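# Load three balls evenly onto a covered pivoting tray

## Task

A tray sits balanced on one pivot inside a transparent cover. Get exactly one ball into each of its three seats, and have them stay there with nothing from the robots holding them. Balls may be fed through the chutes in the cover's roof, but a ball released while its lowest point is still higher than the chute's rim loses some or all of the credit. Loading the tray lopsidedly tips it at once and the balls roll out. No object may be knocked or moved outside the work area.

## Robot and tools

Robots: three identical i2rt Big YAM arms, arm1, arm2 and arm3. Each has six revolute joints, a two-finger gripper, and a wrist camera that sits above the hand and looks toward the fingertips when joints 1 and 6 are 0 and the hand is level and pointing forward. The hand reaches roughly 1.0 m out from the joint 1 axis. Bases in the scene frame (metres; heading in degrees counter-clockwise from +x): arm1 at (+0.53, +0.07, +0.79) heading -175; arm2 at (-0.10, +0.52, +0.80) heading -87; arm3 at (-0.07, -0.50, +0.81) heading +81. The arms act independently and do not wait for each other.

Frame: one shared scene frame with its origin on the floor and +z up. "hand" is the midpoint between the fingertips; its z axis runs along the fingers, and the fingers open along its y axis. Two fixed room cameras, cam_high and cam_low, plus arm1_cam_wrist, arm2_cam_wrist, arm3_cam_wrist. Calibration (K, distortion, T_world_to_cam) is given in OpenCV conventions; fixed cameras may be off by up to about 2.3 degrees and 9 mm, and wrist camera poses inherit joint reading errors.

execute_actions(actions, cameras): actions is a list holding zero or one action. The action is an object keyed by arm name ("arm1", "arm2", "arm3"), each mapping to {"joints": {...}}. Joint values are absolute targets, not offsets, in each arm's own joint space: joint1_rad -2.879 to 2.879 (base yaw, positive counter-clockwise seen from above, 0 aims along the base heading); joint2_rad 0 to 3.141 (shoulder, 0 = upper arm back and about level, increasing lifts it up then forward); joint3_rad 0 to 3.019 (elbow, 0 = folded, increasing opens); joint4_rad -1.692 to 1.57 (hand pitch, positive tilts fingers up); joint5_rad -1.57 to 1.57 (hand sideways swing, positive toward the arm's right); joint6_rad -2.094 to 2.094 (hand roll, positive clockwise seen from behind); gripper_m 0 to 0.093 (fingertip gap in metres). Completion tolerances are ±0.045, 0.14, 0.09, 0.055, 0.03, 0.035 rad and ±0.003 m. Any joint or arm omitted keeps its previous target. All motions begin at once but finish separately; joints move at different speeds, so the hand path can sweep wide. One action runs at most 15 s. Unknown keys or out-of-range numbers reject the whole call and nothing moves. cameras is a list of camera names or "all"; omitted or null means all, [] means none. An empty actions list just reports state and images.

wait(seconds): 0 to 10 s, commands nothing and returns state and images. zoom_image(camera, region): region is [x0, y0, x1, y1] in pixels of that camera's latest full image (origin top-left, at most 504x504). read_manual(section) returns only licence texts. finished_scene(scene) ends scene 1 or 2 irreversibly after the last command is held, and reports success; the next scene's task arrives then. A reply without any tool call ends everything.

Result lines: joint_positions gives the measured joints; joint torques are raw drive outputs with offsets and noise, so they are weak evidence of contact. joint_status tells how each commanded motion of the last accepted action ended: done, "off_target" (stopped short, may still push), "contact_stop" or "time_out" (target abandoned, joint holds where it rests, except a timed-out joint may keep pushing toward a target clamped near its position, listed in on_its_own), "not_followed" (a self/inter-arm collision check withheld the arm's targets; the gripper part still runs; withheld targets may be retried with later actions). on_its_own lists what this call did not command; "held at" is a target, not a position. A stop ends the rest of that reply's motion calls in the scene.

Cautions: the arms do not stop on contact and can push hard; to relieve a push, command the joint its reported position. Tiny target changes may not move a joint. A hard squeeze between two arms fails the run; hard hits may too, and the collision check ignores fingers, gripper housings and wrist cameras and may act late. Sustained loads heat motors: MOTOR HOT warns at 85 °C, and at 100 °C the arm goes limp (OVER-TEMPERATURE FAULT, "limit_stop_at_motor_heat" in joint_status; resend targets). Some heat carries into the next scene. Avoid drops, slips, slams and pushing objects out of the area; loose objects can occasionally get nudged. Lower each ball into a chute before opening the gripper, and fill the tray so its weight stays balanced. The simulation runs while you think, holding the last command.

Each tool is called by a JSON object that holds its "api" and its "payload".

## Session

{"api": "execute_actions", "payload": {"actions": []}}

Scene clock: 0.00 s.
Joint torques (N m, as the arm reports them, + toward a larger angle): no reading
Motor temperatures (°C, as the motors report them): arm1=[26 23 27 25 25 24] | arm2=[25 26 23 25 24 24] | arm3=[23 27 27 23 26 26]
arm1.joint_positions: joint1_rad=+0.584 joint2_rad=+0.509 joint3_rad=+1.568 joint4_rad=-1.207 joint5_rad=-0.170 joint6_rad=-0.725 gripper_m=+0.094
arm1.joint_status: not commanded
arm1.hand: x=+0.4200 y=-0.0516 z=+1.4576 quat_wxyz=(-0.050, -0.544, -0.528, +0.650) (m; scene frame)
arm2.joint_positions: joint1_rad=+0.501 joint2_rad=+0.607 joint3_rad=+1.363 joint4_rad=-1.461 joint5_rad=+0.270 joint6_rad=+0.597 gripper_m=+0.095
arm2.joint_status: not commanded
arm2.hand: x=-0.0314 y=+0.3186 z=+1.3146 quat_wxyz=(-0.385, -0.685, -0.582, +0.209) (m; scene frame)
arm3.joint_positions: joint1_rad=+0.539 joint2_rad=+0.368 joint3_rad=+1.445 joint4_rad=-1.192 joint5_rad=+0.301 joint6_rad=+0.385 gripper_m=+0.095
arm3.joint_status: not commanded
arm3.hand: x=-0.0696 y=-0.3776 z=+1.4486 quat_wxyz=(-0.366, +0.453, -0.591, -0.558) (m; scene frame)
pictures: arm1_cam_wrist, arm2_cam_wrist, arm3_cam_wrist, cam_high, cam_low
Images, in order (width x height): arm1_cam_wrist 672x504, arm2_cam_wrist 672x504, arm3_cam_wrist 672x504, cam_high 672x504, cam_low 672x504.

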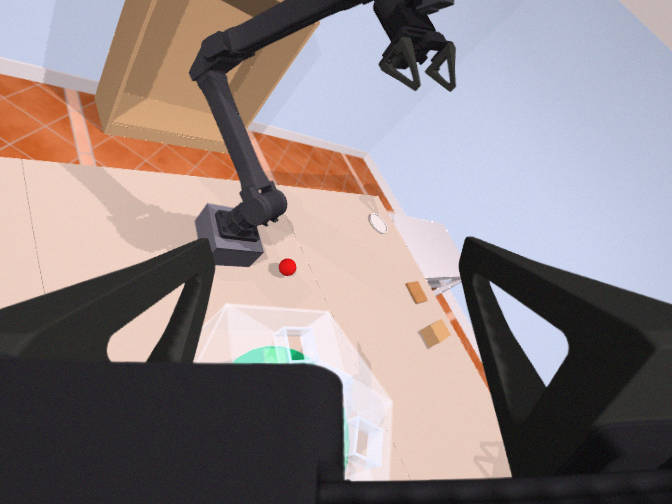

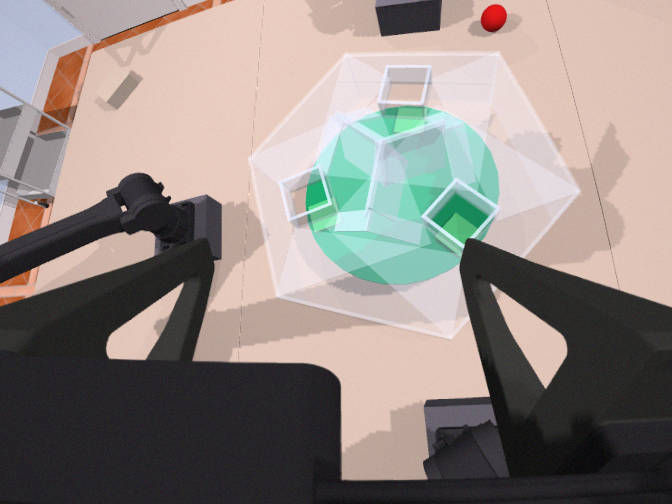

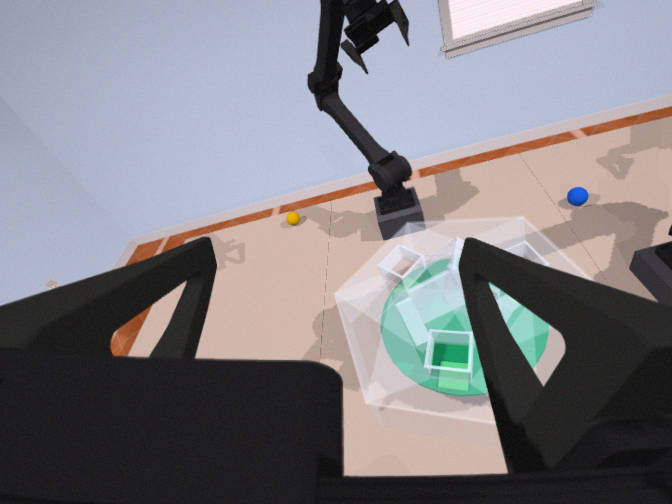

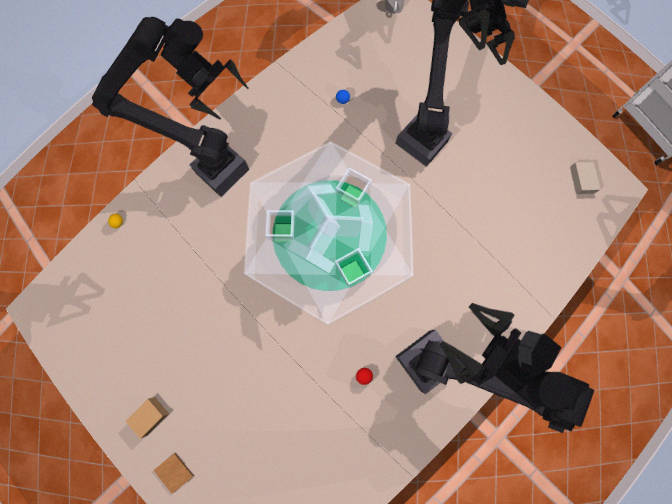

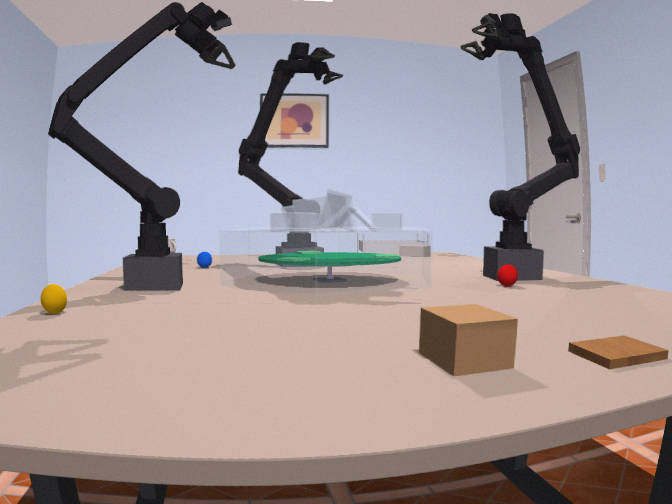

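{"api": "execute_actions", "payload": {"actions": [{"arm1":{"joints":{"joint1_rad":-1.389,"joint2_rad":1.493,"joint3_rad":0.854,"joint4_rad":-0.932,"joint5_rad":0,"joint6_rad":0}},"arm2":{"joints":{"joint1_rad":-1.941,"joint2_rad":1.784,"joint3_rad":1.199,"joint4_rad":-0.986,"joint5_rad":0,"joint6_rad":0}},"arm3":{"joints":{"joint1_rad":1.185,"joint2_rad":1.107,"joint3_rad":0.446,"joint4_rad":-0.91,"joint5_rad":0,"joint6_rad":0}}}]}}

Scene clock: 41.53 s.
Joint torques (N m, as the arm reports them, + toward a larger angle): arm1=[ 0.41 -9.84  7.62  0.42  0.12  0.21] | arm2=[ -0.02 -15.53   8.45   0.17   0.1   -0.14] | arm3=[-1.25 -4.45  6.87 -0.33 -0.03 -0.16]
Motor temperatures (°C, as the motors report them): arm1=[26 24 29 25 26 24] | arm2=[25 26 26 25 24 24] | arm3=[23 27 29 23 26 26]
arm1.joint_positions: joint1_rad=-1.385 joint2_rad=+1.490 joint3_rad=+0.847 joint4_rad=-0.932 joint5_rad=+0.000 joint6_rad=-0.010 gripper_m=+0.094
arm1.joint_status: all done
arm1.hand: x=+0.4266 y=+0.4150 z=+0.8241 quat_wxyz=(+0.001, -0.801, +0.599, -0.005) (m; scene frame)
arm2.joint_positions: joint1_rad=-1.948 joint2_rad=+1.796 joint3_rad=+1.198 joint4_rad=-0.988 joint5_rad=-0.001 joint6_rad=+0.013 gripper_m=+0.095
arm2.joint_status: all done
arm2.hand: x=-0.5645 y=+0.6689 z=+0.8265 quat_wxyz=(-0.007, -0.986, +0.166, -0.007) (m; scene frame)
arm3.joint_positions: joint1_rad=+1.184 joint2_rad=+1.117 joint3_rad=+0.450 joint4_rad=-0.907 joint5_rad=+0.001 joint6_rad=+0.016 gripper_m=+0.095
arm3.joint_status: all done
arm3.hand: x=-0.2522 y=-0.3847 z=+0.8257 quat_wxyz=(-0.003, +0.960, -0.278, +0.008) (m; scene frame)
pictures: arm1_cam_wrist, arm2_cam_wrist, arm3_cam_wrist, cam_high, cam_low
camera_calibration (this result's frames):
arm1_cam_wrist: T_world_to_cam=[[0.96129, 0.275522, -0.00301015, -0.519552], [0.223162, -0.772104, 0.595024, -0.257784], [0.161618, -0.572662, -0.803702, 0.952087], [0, 0, 0, 1]] pos_world=[0.403093, 0.489337, 0.917018]
arm2_cam_wrist: T_world_to_cam=[[0.322888, 0.945788, -0.0350627, -0.416136], [0.764523, -0.238809, 0.598728, 0.102751], [0.557896, -0.220128, -0.800185, 1.24301], [0, 0, 0, 1]] pos_world=[-0.637662, 0.691736, 0.918528]
arm3_cam_wrist: T_world_to_cam=[[0.525326, 0.850891, 0.00425553, 0.463514], [0.681285, -0.4236, 0.597004, -0.479087], [0.509788, -0.310722, -0.802227, 0.792803], [0, 0, 0, 1]] pos_world=[-0.321262, -0.350999, 0.920052]
Images, in order (width x height): arm1_cam_wrist 672x504, arm2_cam_wrist 672x504, arm3_cam_wrist 672x504, cam_high 672x504, cam_low 672x504.

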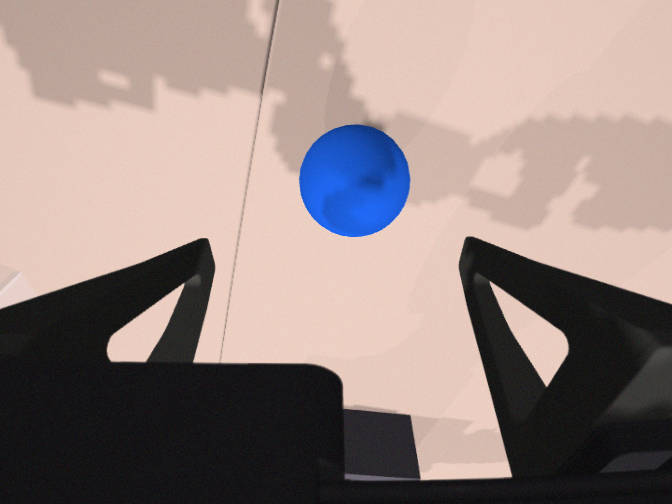

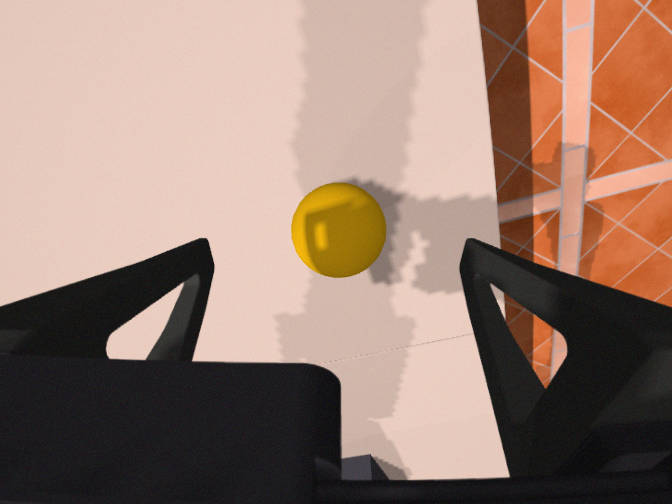

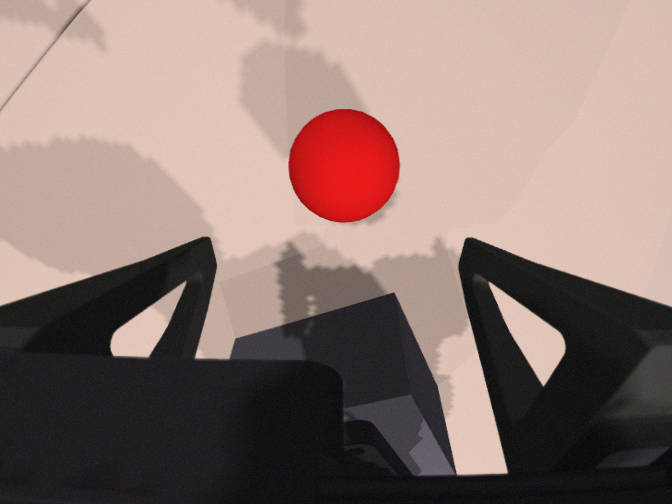

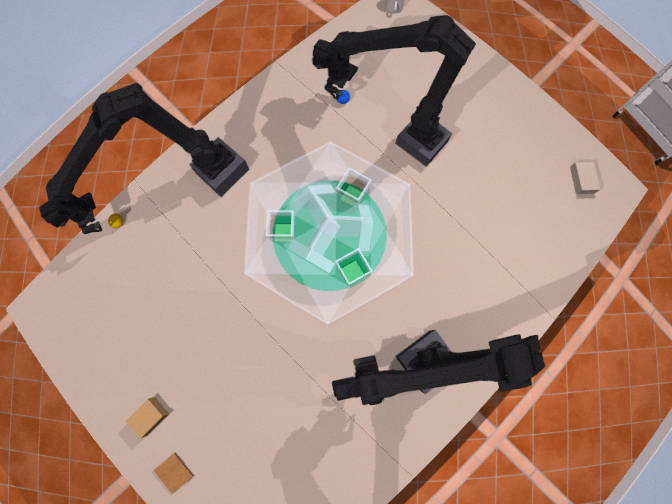

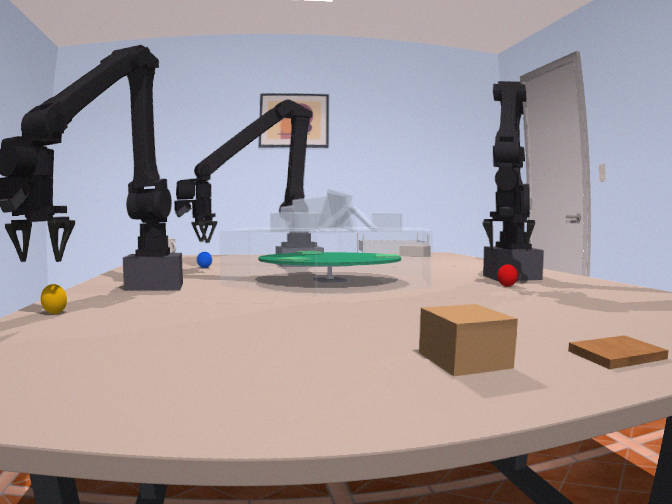

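{"api": "execute_actions", "payload": {"actions": [{"arm1":{"joints":{"joint1_rad":-1.414,"joint2_rad":1.655,"joint3_rad":0.765,"joint4_rad":-0.681}},"arm2":{"joints":{"joint2_rad":1.846,"joint3_rad":1.019,"joint4_rad":-0.744}},"arm3":{"joints":{"joint1_rad":1.165,"joint2_rad":1.399,"joint3_rad":0.356,"joint4_rad":-0.528}}}]}}

Scene clock: 50.77 s.
Joint torques (N m, as the arm reports them, + toward a larger angle): arm1=[  0.04 -11.16   6.01   0.99   0.12   0.21] | arm2=[  0.07 -14.85   8.16   0.59   0.11  -0.15] | arm3=[-1.22 -4.82  4.26  0.34 -0.06 -0.19]
Motor temperatures (°C, as the motors report them): arm1=[26 24 29 25 26 24] | arm2=[25 27 25 25 24 24] | arm3=[23 27 29 23 26 26]
arm1.joint_positions: joint1_rad=-1.406 joint2_rad=+1.659 joint3_rad=+0.756 joint4_rad=-0.694 joint5_rad=+0.000 joint6_rad=-0.010 gripper_m=+0.094
arm1.joint_status: all done
arm1.hand: x=+0.4373 y=+0.4065 z=+0.7418 quat_wxyz=(-0.006, -0.795, +0.607, -0.014) (m; scene frame)
arm2.joint_positions: joint1_rad=-1.948 joint2_rad=+1.854 joint3_rad=+1.003 joint4_rad=-0.755 joint5_rad=-0.001 joint6_rad=+0.013 gripper_m=+0.095
arm2.joint_status: all done
arm2.hand: x=-0.5183 y=+0.6527 z=+0.7450 quat_wxyz=(-0.009, -0.986, +0.166, -0.017) (m; scene frame)
arm3.joint_positions: joint1_rad=+1.173 joint2_rad=+1.402 joint3_rad=+0.358 joint4_rad=-0.545 joint5_rad=+0.001 joint6_rad=+0.016 gripper_m=+0.095
arm3.joint_status: all done
arm3.hand: x=-0.2469 y=-0.3844 z=+0.7465 quat_wxyz=(-0.001, +0.959, -0.284, +0.015) (m; scene frame)
pictures: arm1_cam_wrist, arm2_cam_wrist, arm3_cam_wrist, cam_high, cam_low
camera_calibration (this result's frames):
arm1_cam_wrist: T_world_to_cam=[[0.966917, 0.255074, -0.00299769, -0.521923], [0.203338, -0.763596, 0.612842, -0.225736], [0.154031, -0.593177, -0.7902, 0.880941], [0, 0, 0, 1]] pos_world=[0.414864, 0.483312, 0.832895]
arm2_cam_wrist: T_world_to_cam=[[0.323362, 0.945632, -0.0348746, -0.418346], [0.752708, -0.234707, 0.615096, 0.0913556], [0.573469, -0.225149, -0.787681, 1.15047], [0, 0, 0, 1]] pos_world=[-0.593249, 0.676071, 0.835424]
arm3_cam_wrist: T_world_to_cam=[[0.534771, 0.844985, 0.00445252, 0.460655], [0.668513, -0.426297, 0.609394, -0.448688], [0.516827, -0.32291, -0.792855, 0.71662], [0, 0, 0, 1]] pos_world=[-0.31676, -0.349118, 0.839553]
Images, in order (width x height): arm1_cam_wrist 672x504, arm2_cam_wrist 672x504, arm3_cam_wrist 672x504, cam_high 672x504, cam_low 672x504.

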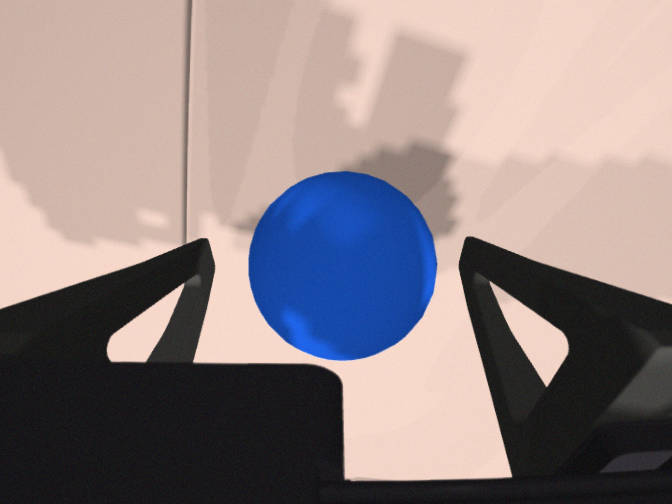

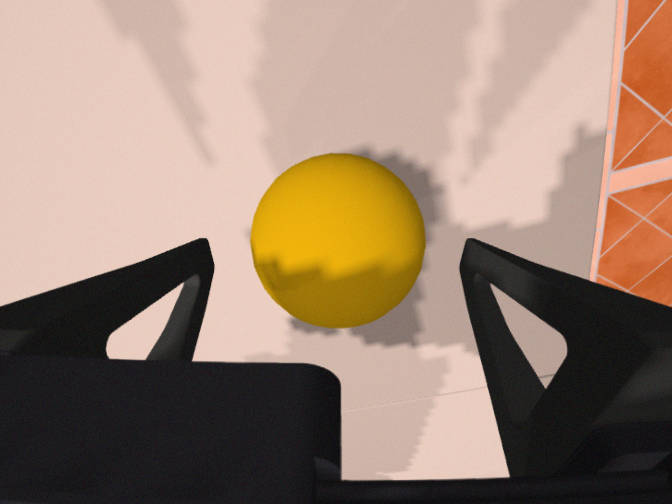

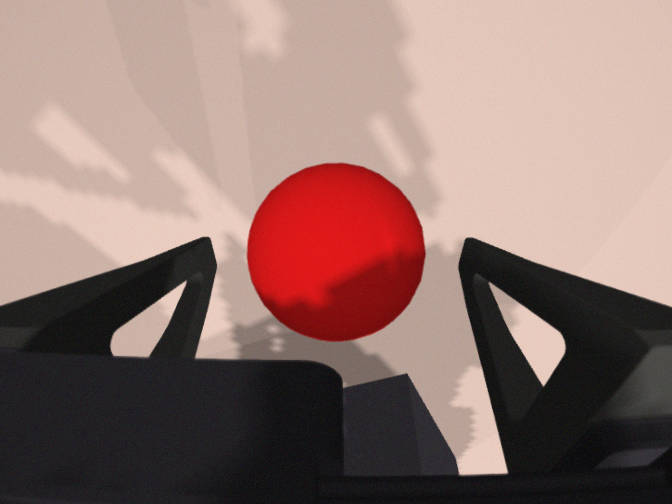

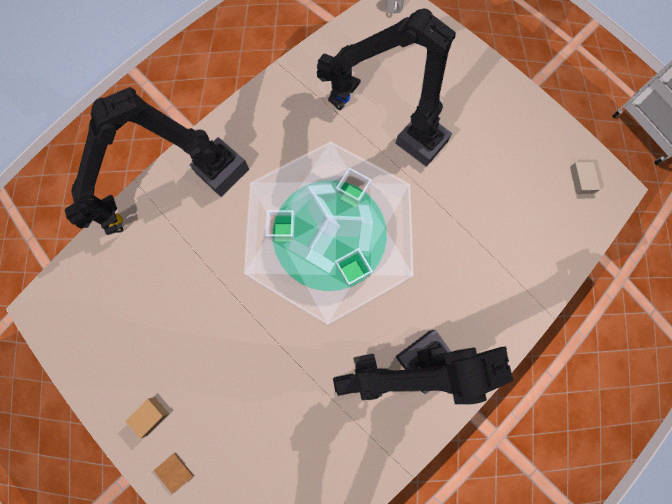

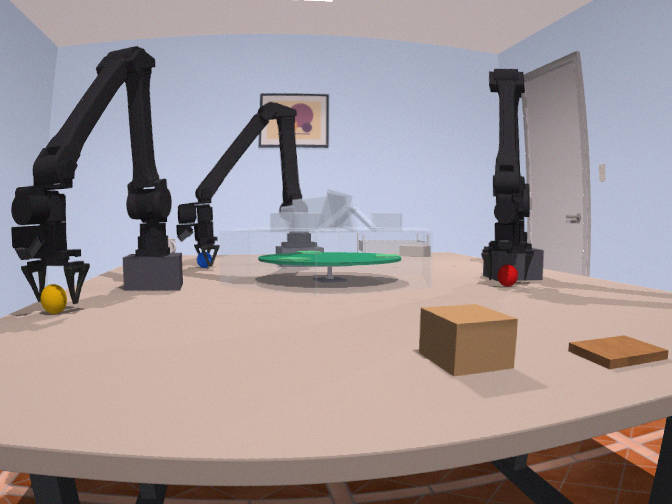

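{"api": "execute_actions", "payload": {"actions": [{"arm2":{"joints":{"joint2_rad":1.87,"joint4_rad":-0.70}},"arm3":{"joints":{"joint2_rad":1.42,"joint4_rad":-0.50}}}], "cameras": []}}

{"api": "execute_actions", "payload": {"actions": [{"arm1":{"joints":{"gripper_m":0.04}},"arm2":{"joints":{"gripper_m":0.04}},"arm3":{"joints":{"gripper_m":0.04}}}], "cameras": []}}

{"api": "execute_actions", "payload": {"actions": [{"arm1":{"joints":{"joint2_rad":1.366,"joint3_rad":1.182,"joint4_rad":-1.387}},"arm2":{"joints":{"joint2_rad":1.366,"joint3_rad":1.182,"joint4_rad":-1.387}},"arm3":{"joints":{"joint2_rad":1.366,"joint3_rad":1.182,"joint4_rad":-1.387}}}], "cameras": []}}

{"api": "execute_actions", "payload": {"actions": [{"arm1":{"joints":{"joint1_rad":-0.12}},"arm2":{"joints":{"joint1_rad":-0.098}},"arm3":{"joints":{"joint1_rad":0.088}}}]}}

Scene clock: 61.20 s.
Joint torques (N m, as the arm reports them, + toward a larger angle): arm1=[ -0.01 -11.15   6.06   1.02   0.12   0.22] | arm2=[  0.13 -13.18   8.3    0.72   0.11  -0.16] | arm3=[-1.15 -4.22  4.48  0.6  -0.02 -0.1 ]
Motor temperatures (°C, as the motors report them): arm1=[26 24 29 25 25 24] | arm2=[25 27 25 25 24 24] | arm3=[23 27 28 23 26 26]
arm1.joint_positions: joint1_rad=-1.406 joint2_rad=+1.659 joint3_rad=+0.756 joint4_rad=-0.694 joint5_rad=+0.000 joint6_rad=-0.010 gripper_m=+0.094
arm1.joint_status: not commanded
arm1.hand: x=+0.4373 y=+0.4065 z=+0.7418 quat_wxyz=(-0.006, -0.795, +0.607, -0.014) (m; scene frame)
arm2.joint_positions: joint1_rad=-1.948 joint2_rad=+1.858 joint3_rad=+1.003 joint4_rad=-0.712 joint5_rad=-0.001 joint6_rad=+0.013 gripper_m=+0.095
arm2.joint_status: all done
arm2.hand: x=-0.5276 y=+0.6558 z=+0.7432 quat_wxyz=(-0.006, -0.986, +0.166, +0.002) (m; scene frame)
arm3.joint_positions: joint1_rad=+1.173 joint2_rad=+1.412 joint3_rad=+0.358 joint4_rad=-0.517 joint5_rad=+0.001 joint6_rad=+0.016 gripper_m=+0.095
arm3.joint_status: all done
arm3.hand: x=-0.2510 y=-0.3818 z=+0.7444 quat_wxyz=(-0.003, +0.959, -0.284, +0.007) (m; scene frame)
pictures: none
No camera images: the call's "cameras" was empty. Leave "cameras" out to get every camera's image.

Scene clock: 61.80 s.
Joint torques (N m, as the arm reports them, + toward a larger angle): arm1=[  0.09 -11.04   6.07   0.99   0.13   0.21] | arm2=[  0.06 -13.16   8.29   0.7    0.08  -0.15] | arm3=[-1.73 -3.77  4.49  0.54  0.   -0.14]
Motor temperatures (°C, as the motors report them): arm1=[26 24 29 25 25 24] | arm2=[25 27 25 25 24 24] | arm3=[23 27 28 23 26 26]
arm1.joint_positions: joint1_rad=-1.406 joint2_rad=+1.659 joint3_rad=+0.756 joint4_rad=-0.694 joint5_rad=+0.000 joint6_rad=-0.010 gripper_m=+0.055
arm1.joint_status: gripper_m off_target (ended at +0.055, target +0.040)
arm1.hand: x=+0.4373 y=+0.4066 z=+0.7418 quat_wxyz=(-0.006, -0.794, +0.607, -0.014) (m; scene frame)
arm2.joint_positions: joint1_rad=-1.948 joint2_rad=+1.858 joint3_rad=+1.003 joint4_rad=-0.711 joint5_rad=-0.001 joint6_rad=+0.013 gripper_m=+0.056
arm2.joint_status: gripper_m off_target (ended at +0.056, target +0.040)
arm2.hand: x=-0.5276 y=+0.6558 z=+0.7430 quat_wxyz=(-0.005, -0.986, +0.166, +0.002) (m; scene frame)
arm3.joint_positions: joint1_rad=+1.173 joint2_rad=+1.413 joint3_rad=+0.358 joint4_rad=-0.517 joint5_rad=+0.000 joint6_rad=+0.015 gripper_m=+0.056
arm3.joint_status: gripper_m off_target (ended at +0.056, target +0.040)
arm3.hand: x=-0.2510 y=-0.3819 z=+0.7443 quat_wxyz=(-0.003, +0.959, -0.283, +0.007) (m; scene frame)
pictures: none
No camera images: the call's "cameras" was empty. Leave "cameras" out to get every camera's image.

Scene clock: 63.30 s.
Joint torques (N m, as the arm reports them, + toward a larger angle): arm1=[ 0.04 -8.94  9.86 -0.12  0.13  0.2 ] | arm2=[  0.09 -10.05  12.3   -0.39   0.09  -0.15] | arm3=[-1.85 -9.04 14.2  -0.95 -0.02 -0.2 ]
Motor temperatures (°C, as the motors report them): arm1=[26 24 29 25 25 24] | arm2=[25 27 25 25 24 24] | arm3=[23 27 29 23 26 26]
arm1.joint_positions: joint1_rad=-1.406 joint2_rad=+1.355 joint3_rad=+1.167 joint4_rad=-1.375 joint5_rad=+0.000 joint6_rad=-0.010 gripper_m=+0.055
arm1.joint_status: all done
arm1.hand: x=+0.4275 y=+0.4372 z=+0.9835 quat_wxyz=(+0.005, -0.795, +0.607, +0.000) (m; scene frame)
arm2.joint_positions: joint1_rad=-1.948 joint2_rad=+1.367 joint3_rad=+1.153 joint4_rad=-1.377 joint5_rad=-0.001 joint6_rad=+0.013 gripper_m=+0.056
arm2.joint_status: all done
arm2.hand: x=-0.4648 y=+0.6378 z=+0.9915 quat_wxyz=(-0.007, -0.986, +0.166, -0.009) (m; scene frame)
arm3.joint_positions: joint1_rad=+1.173 joint2_rad=+1.376 joint3_rad=+1.122 joint4_rad=-1.372 joint5_rad=+0.000 joint6_rad=+0.015 gripper_m=+0.056
arm3.joint_status: all done
arm3.hand: x=-0.3844 y=-0.3010 z=+0.9790 quat_wxyz=(+0.004, +0.958, -0.283, +0.033) (m; scene frame)
pictures: none
No camera images: the call's "cameras" was empty. Leave "cameras" out to get every camera's image.

Scene clock: 65.20 s.
Joint torques (N m, as the arm reports them, + toward a larger angle): arm1=[ 0.82 -9.23  9.85 -0.13  0.14  0.19] | arm2=[ -0.73 -10.45  12.33  -0.34   0.08  -0.14] | arm3=[-0.95 -9.29 14.3  -1.1  -0.04 -0.15]
Motor temperatures (°C, as the motors report them): arm1=[26 24 30 25 25 24] | arm2=[25 27 26 25 24 24] | arm3=[23 27 30 23 26 26]
arm1.joint_positions: joint1_rad=-0.120 joint2_rad=+1.359 joint3_rad=+1.167 joint4_rad=-1.375 joint5_rad=+0.000 joint6_rad=-0.009 gripper_m=+0.055
arm1.joint_status: all done
arm1.hand: x=+0.1400 y=+0.0767 z=+0.9803 quat_wxyz=(+0.000, -1.000, +0.010, -0.002) (m; scene frame)
arm2.joint_positions: joint1_rad=-0.093 joint2_rad=+1.372 joint3_rad=+1.153 joint4_rad=-1.377 joint5_rad=+0.000 joint6_rad=+0.012 gripper_m=+0.056
arm2.joint_status: all done
arm2.hand: x=-0.1181 y=+0.1378 z=+0.9941 quat_wxyz=(+0.006, -0.724, -0.690, -0.005) (m; scene frame)
arm3.joint_positions: joint1_rad=+0.085 joint2_rad=+1.376 joint3_rad=+1.122 joint4_rad=-1.372 joint5_rad=+0.001 joint6_rad=+0.014 gripper_m=+0.056
arm3.joint_status: all done
arm3.hand: x=-0.0410 y=-0.1282 z=+0.9842 quat_wxyz=(+0.014, +0.674, -0.738, +0.023) (m; scene frame)
pictures: arm1_cam_wrist, arm2_cam_wrist, arm3_cam_wrist, cam_high, cam_low
camera_calibration (this result's frames):
arm1_cam_wrist: T_world_to_cam=[[0.0278026, 0.99955, -0.0112922, -0.0670859], [0.805866, -0.0157285, 0.591889, -0.684448], [0.591445, -0.025556, -0.805941, 0.830198], [0, 0, 0, 1]] pos_world=[0.0624228, 0.0775069, 1.07345]
arm2_cam_wrist: T_world_to_cam=[[-0.998835, 0.0430608, -0.0217718, -0.0970038], [0.0215461, 0.80176, 0.597258, -0.695359], [0.0431741, 0.596093, -0.801754, 0.839492], [0, 0, 0, 1]] pos_world=[-0.118153, 0.0612732, 1.08626]
arm3_cam_wrist: T_world_to_cam=[[0.996754, -0.0799686, 0.00925262, 0.0287112], [-0.068039, -0.775426, 0.627763, -0.715046], [-0.0430266, -0.626355, -0.77835, 0.805315], [0, 0, 0, 1]] pos_world=[-0.042619, -0.047756, 1.07543]
Images, in order (width x height): arm1_cam_wrist 672x504, arm2_cam_wrist 672x504, arm3_cam_wrist 672x504, cam_high 672x504, cam_low 672x504.

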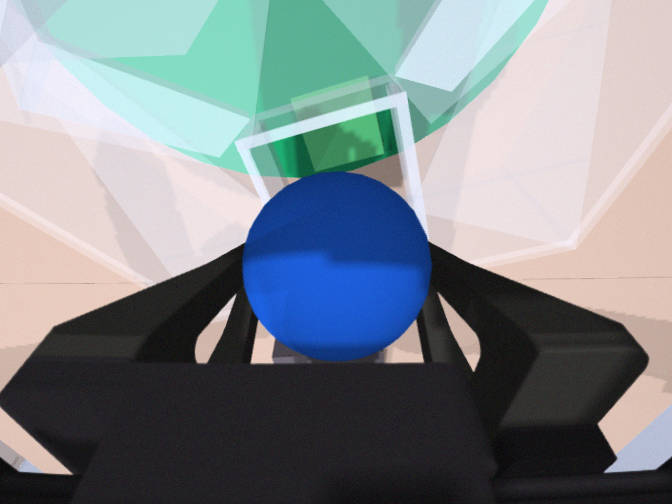

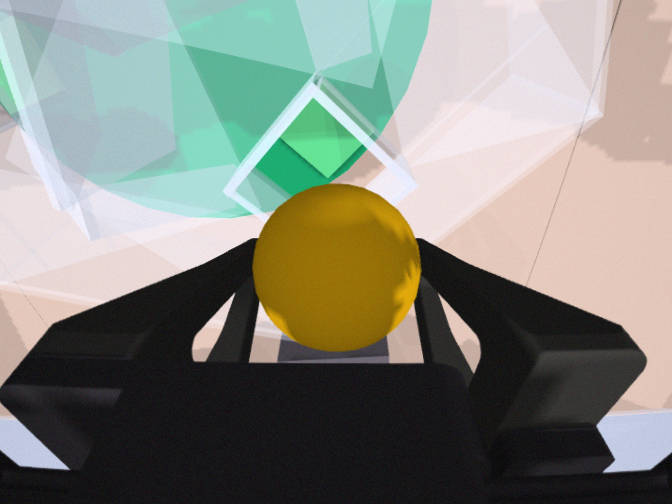

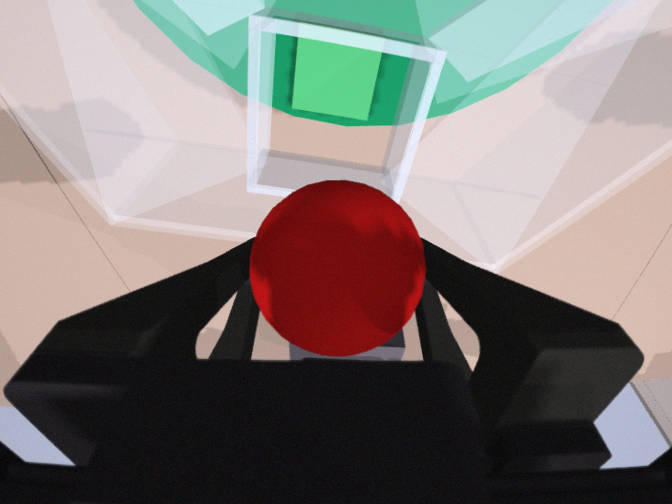

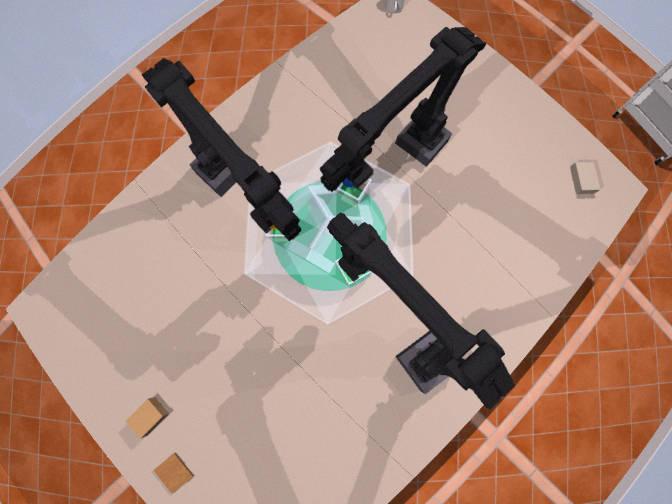

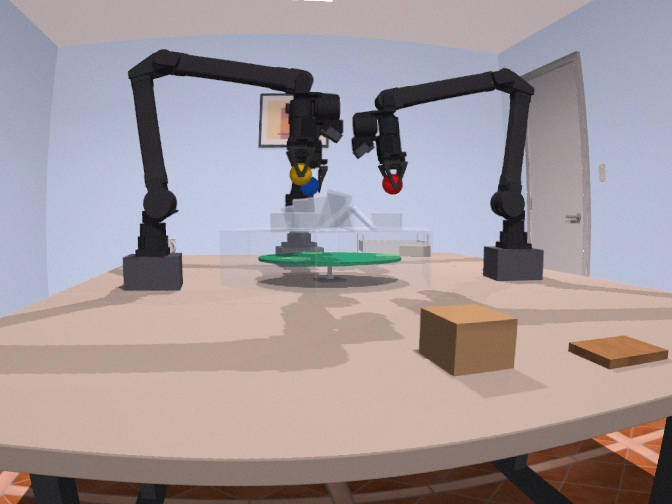

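{"api": "execute_actions", "payload": {"actions": [{"arm1":{"joints":{"joint2_rad":1.373,"joint3_rad":1.081,"joint4_rad":-1.26}},"arm2":{"joints":{"joint1_rad":-0.065,"joint2_rad":1.37,"joint3_rad":1.05,"joint4_rad":-1.2}},"arm3":{"joints":{"joint2_rad":1.42,"joint3_rad":1.11,"joint4_rad":-1.185}}}], "cameras": ["arm1_cam_wrist","arm2_cam_wrist","arm3_cam_wrist","cam_low"]}}

{"api": "zoom_image", "payload": {"camera": "cam_low", "region": [240, 150, 440, 280]}}

Scene clock: 85.80 s.
Joint torques (N m, as the arm reports them, + toward a larger angle): arm1=[ 0.74 -9.01  9.59  1.09  0.14  0.2 ] | arm2=[ -0.41 -10.49  11.56   0.78   0.08  -0.14] | arm3=[ -0.4  -10.29   8.91   0.6   -0.02  -0.17]
Motor temperatures (°C, as the motors report them): arm1=[26 24 31 25 25 24] | arm2=[25 27 27 25 24 24] | arm3=[23 28 34 23 26 26]
arm1.joint_positions: joint1_rad=-0.120 joint2_rad=+1.365 joint3_rad=+1.066 joint4_rad=-1.273 joint5_rad=+0.000 joint6_rad=-0.009 gripper_m=+0.055
arm1.joint_status: all done
arm1.hand: x=+0.1493 y=+0.0764 z=+0.9406 quat_wxyz=(-0.001, -1.000, +0.010, -0.005) (m; scene frame)
arm2.joint_positions: joint1_rad=-0.069 joint2_rad=+1.374 joint3_rad=+1.029 joint4_rad=-1.213 joint5_rad=+0.000 joint6_rad=+0.012 gripper_m=+0.056
arm2.joint_status: all done
arm2.hand: x=-0.1089 y=+0.1402 z=+0.9477 quat_wxyz=(-0.008, -0.715, -0.699, +0.009) (m; scene frame)
arm3.joint_positions: joint1_rad=+0.085 joint2_rad=+1.430 joint3_rad=+1.113 joint4_rad=-1.203 joint5_rad=+0.001 joint6_rad=+0.014 gripper_m=+0.056
arm3.joint_status: all done
arm3.hand: x=-0.0377 y=-0.0883 z=+0.9610 quat_wxyz=(-0.025, +0.674, -0.738, -0.013) (m; scene frame)
pictures: arm1_cam_wrist, arm2_cam_wrist, arm3_cam_wrist, cam_low
camera_calibration (this result's frames):
arm1_cam_wrist: T_world_to_cam=[[0.0278691, 0.999548, -0.0112974, -0.0675151], [0.80224, -0.0156225, 0.596797, -0.672521], [0.596351, -0.0256954, -0.802313, 0.788574], [0, 0, 0, 1]] pos_world=[0.0711378, 0.0772408, 1.03328]
arm2_cam_wrist: T_world_to_cam=[[-0.999605, 0.017762, -0.0217727, -0.0854478], [0.00231115, 0.824212, 0.566277, -0.645671], [0.0280035, 0.566003, -0.823928, 0.824036], [0, 0, 0, 1]] pos_world=[-0.106998, 0.0672804, 1.04271]
arm3_cam_wrist: T_world_to_cam=[[0.996797, -0.0794764, 0.00888754, 0.0291511], [-0.0715864, -0.837211, 0.542174, -0.592586], [-0.0356493, -0.541074, -0.840219, 0.879678], [0, 0, 0, 1]] pos_world=[-0.040119, -0.0178325, 1.06015]
Images, in order (width x height): arm1_cam_wrist 672x504, arm2_cam_wrist 672x504, arm3_cam_wrist 672x504, cam_low 672x504.

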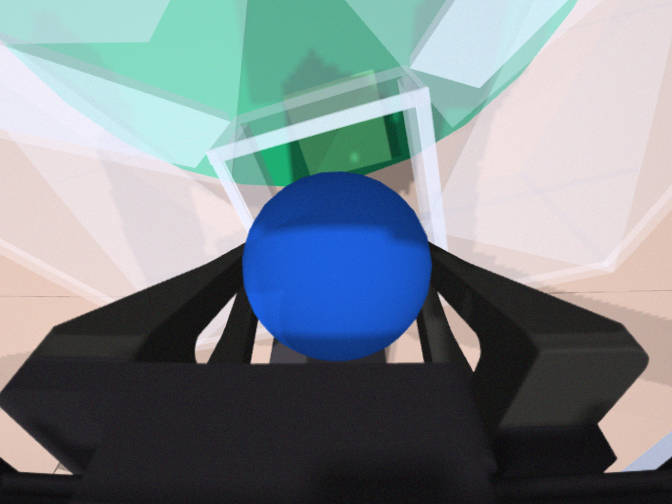

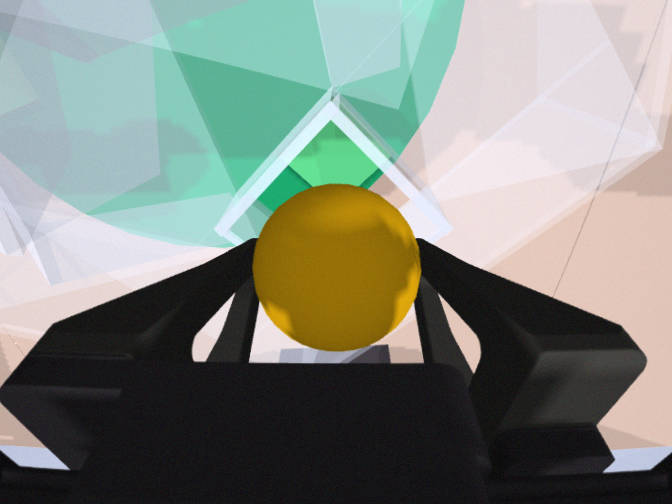

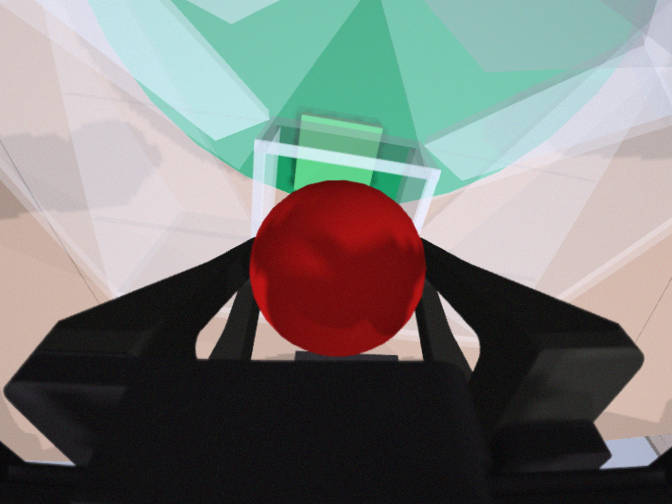

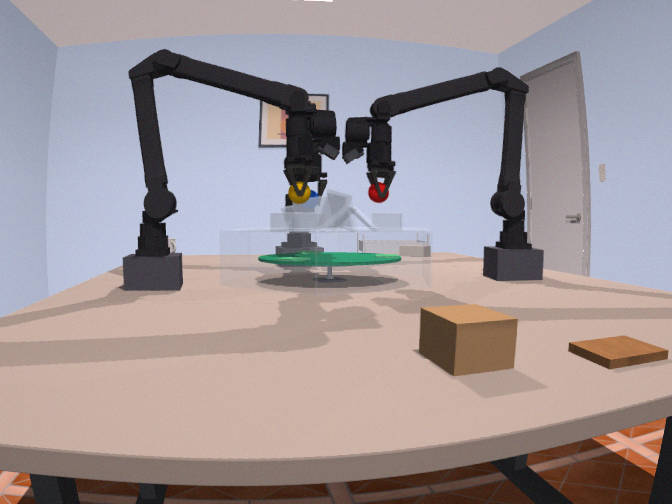

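Region (240, 150, 440, 280) of cam_low's 672x504 image, scaled by 2.520, with more detail than that image has; it fills the top 328 rows of this view, and the rest is white.

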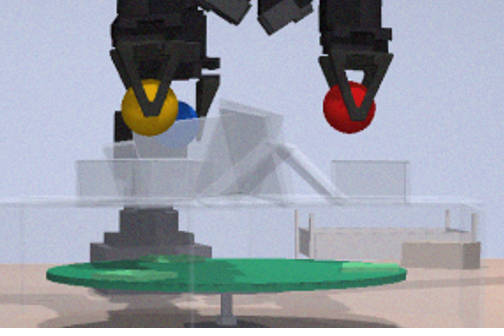

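{"api": "execute_actions", "payload": {"actions": [{"arm1":{"joints":{"joint2_rad":1.395,"joint3_rad":1.032,"joint4_rad":-1.19}},"arm2":{"joints":{"joint3_rad":0.946,"joint4_rad":-1.096}},"arm3":{"joints":{"joint2_rad":1.435,"joint3_rad":1.012,"joint4_rad":-1.12}}}], "cameras": ["arm1_cam_wrist","arm2_cam_wrist","arm3_cam_wrist","cam_low"]}}

{"api": "zoom_image", "payload": {"camera": "cam_low", "region": [240, 150, 440, 280]}}

Scene clock: 98.80 s.
Joint torques (N m, as the arm reports them, + toward a larger angle): arm1=[ 0.65 -9.05  9.07  1.09  0.14  0.19] | arm2=[-0.32 -9.81 10.9   0.83  0.08 -0.14] | arm3=[-0.66 -9.38  8.86  0.52 -0.05 -0.17]
Motor temperatures (°C, as the motors report them): arm1=[26 24 31 25 25 24] | arm2=[25 27 27 25 24 24] | arm3=[23 28 32 23 26 26]
arm1.joint_positions: joint1_rad=-0.120 joint2_rad=+1.386 joint3_rad=+1.023 joint4_rad=-1.204 joint5_rad=+0.000 joint6_rad=-0.009 gripper_m=+0.055
arm1.joint_status: all done
arm1.hand: x=+0.1480 y=+0.0765 z=+0.9177 quat_wxyz=(+0.000, -1.000, +0.010, -0.002) (m; scene frame)
arm2.joint_positions: joint1_rad=-0.069 joint2_rad=+1.374 joint3_rad=+0.926 joint4_rad=-1.109 joint5_rad=+0.000 joint6_rad=+0.012 gripper_m=+0.056
arm2.joint_status: all done
arm2.hand: x=-0.1088 y=+0.1548 z=+0.9113 quat_wxyz=(-0.008, -0.715, -0.699, +0.009) (m; scene frame)
arm3.joint_positions: joint1_rad=+0.085 joint2_rad=+1.443 joint3_rad=+1.009 joint4_rad=-1.137 joint5_rad=+0.001 joint6_rad=+0.014 gripper_m=+0.056
arm3.joint_status: all done
arm3.hand: x=-0.0389 y=-0.1119 z=+0.9192 quat_wxyz=(-0.006, +0.674, -0.738, +0.004) (m; scene frame)
pictures: arm1_cam_wrist, arm2_cam_wrist, arm3_cam_wrist, cam_low
camera_calibration (this result's frames):
arm1_cam_wrist: T_world_to_cam=[[0.0278026, 0.99955, -0.0112922, -0.0677606], [0.805866, -0.0157285, 0.591889, -0.653812], [0.591445, -0.025556, -0.805941, 0.775064], [0, 0, 0, 1]] pos_world=[0.0703616, 0.0772542, 1.01087]
arm2_cam_wrist: T_world_to_cam=[[-0.999605, 0.0177438, -0.0217776, -0.0864029], [0.00231475, 0.824644, 0.565648, -0.636573], [0.0279955, 0.565374, -0.824359, 0.786238], [0, 0, 0, 1]] pos_world=[-0.106906, 0.0819603, 1.00634]
arm3_cam_wrist: T_world_to_cam=[[0.996777, -0.079714, 0.00905368, 0.0286924], [-0.070006, -0.809116, 0.583465, -0.624586], [-0.0391848, -0.582218, -0.812088, 0.801134], [0, 0, 0, 1]] pos_world=[-0.0409324, -0.0366407, 1.01476]
Images, in order (width x height): arm1_cam_wrist 672x504, arm2_cam_wrist 672x504, arm3_cam_wrist 672x504, cam_low 672x504.

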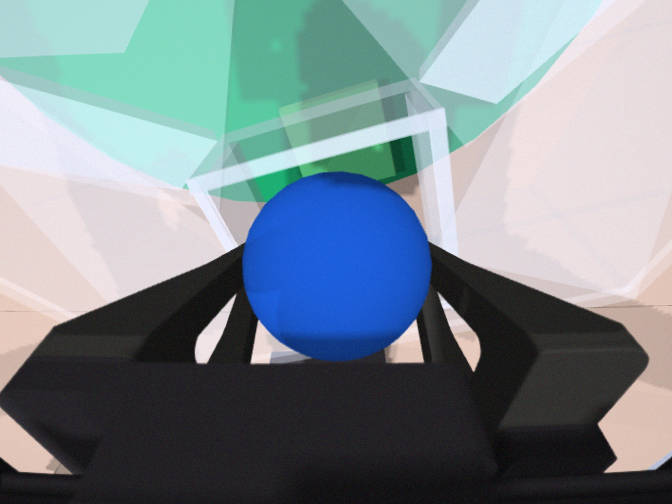

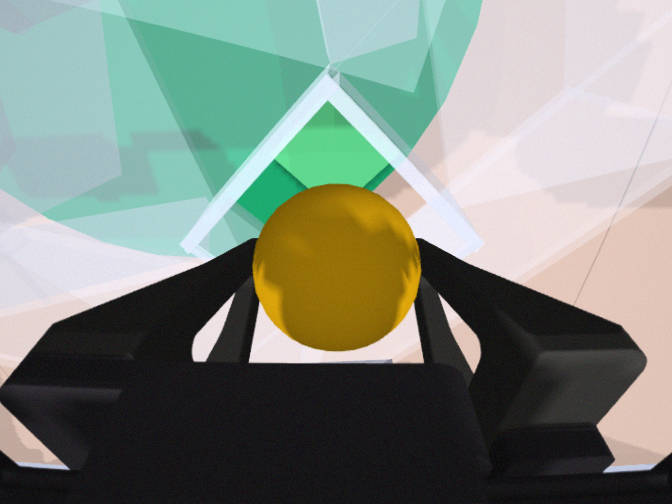

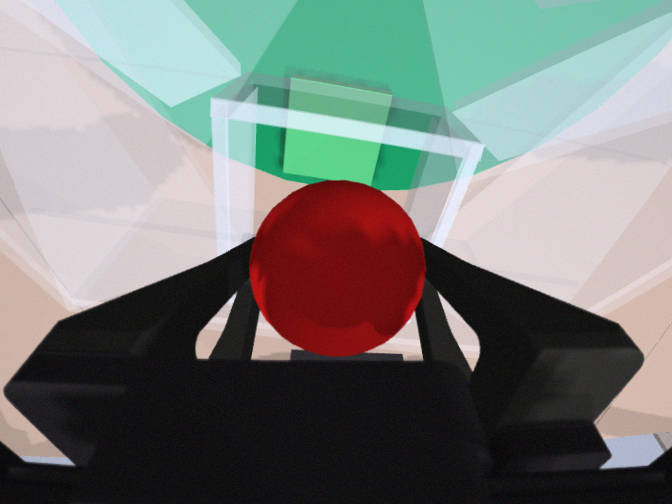

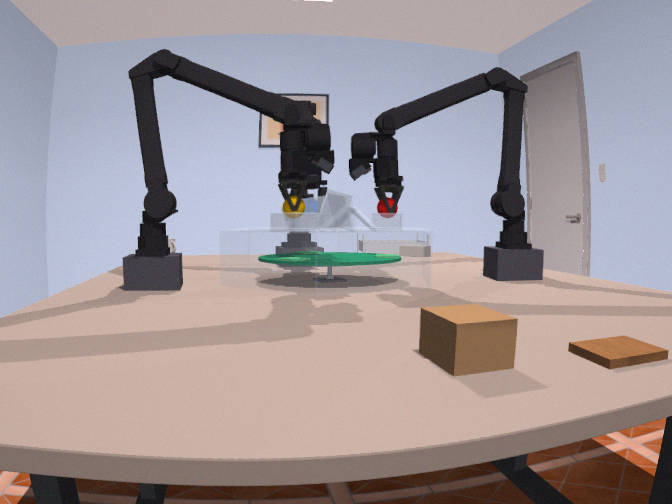

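Region (240, 150, 440, 280) of cam_low's 672x504 image, scaled by 2.520, with more detail than that image has; it fills the top 328 rows of this view, and the rest is white.

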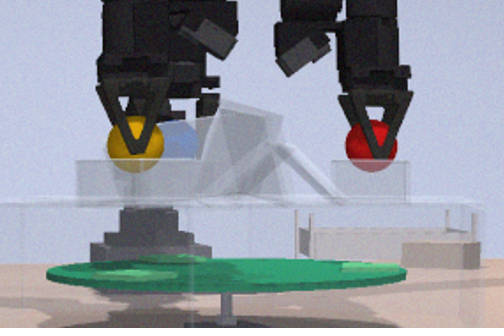

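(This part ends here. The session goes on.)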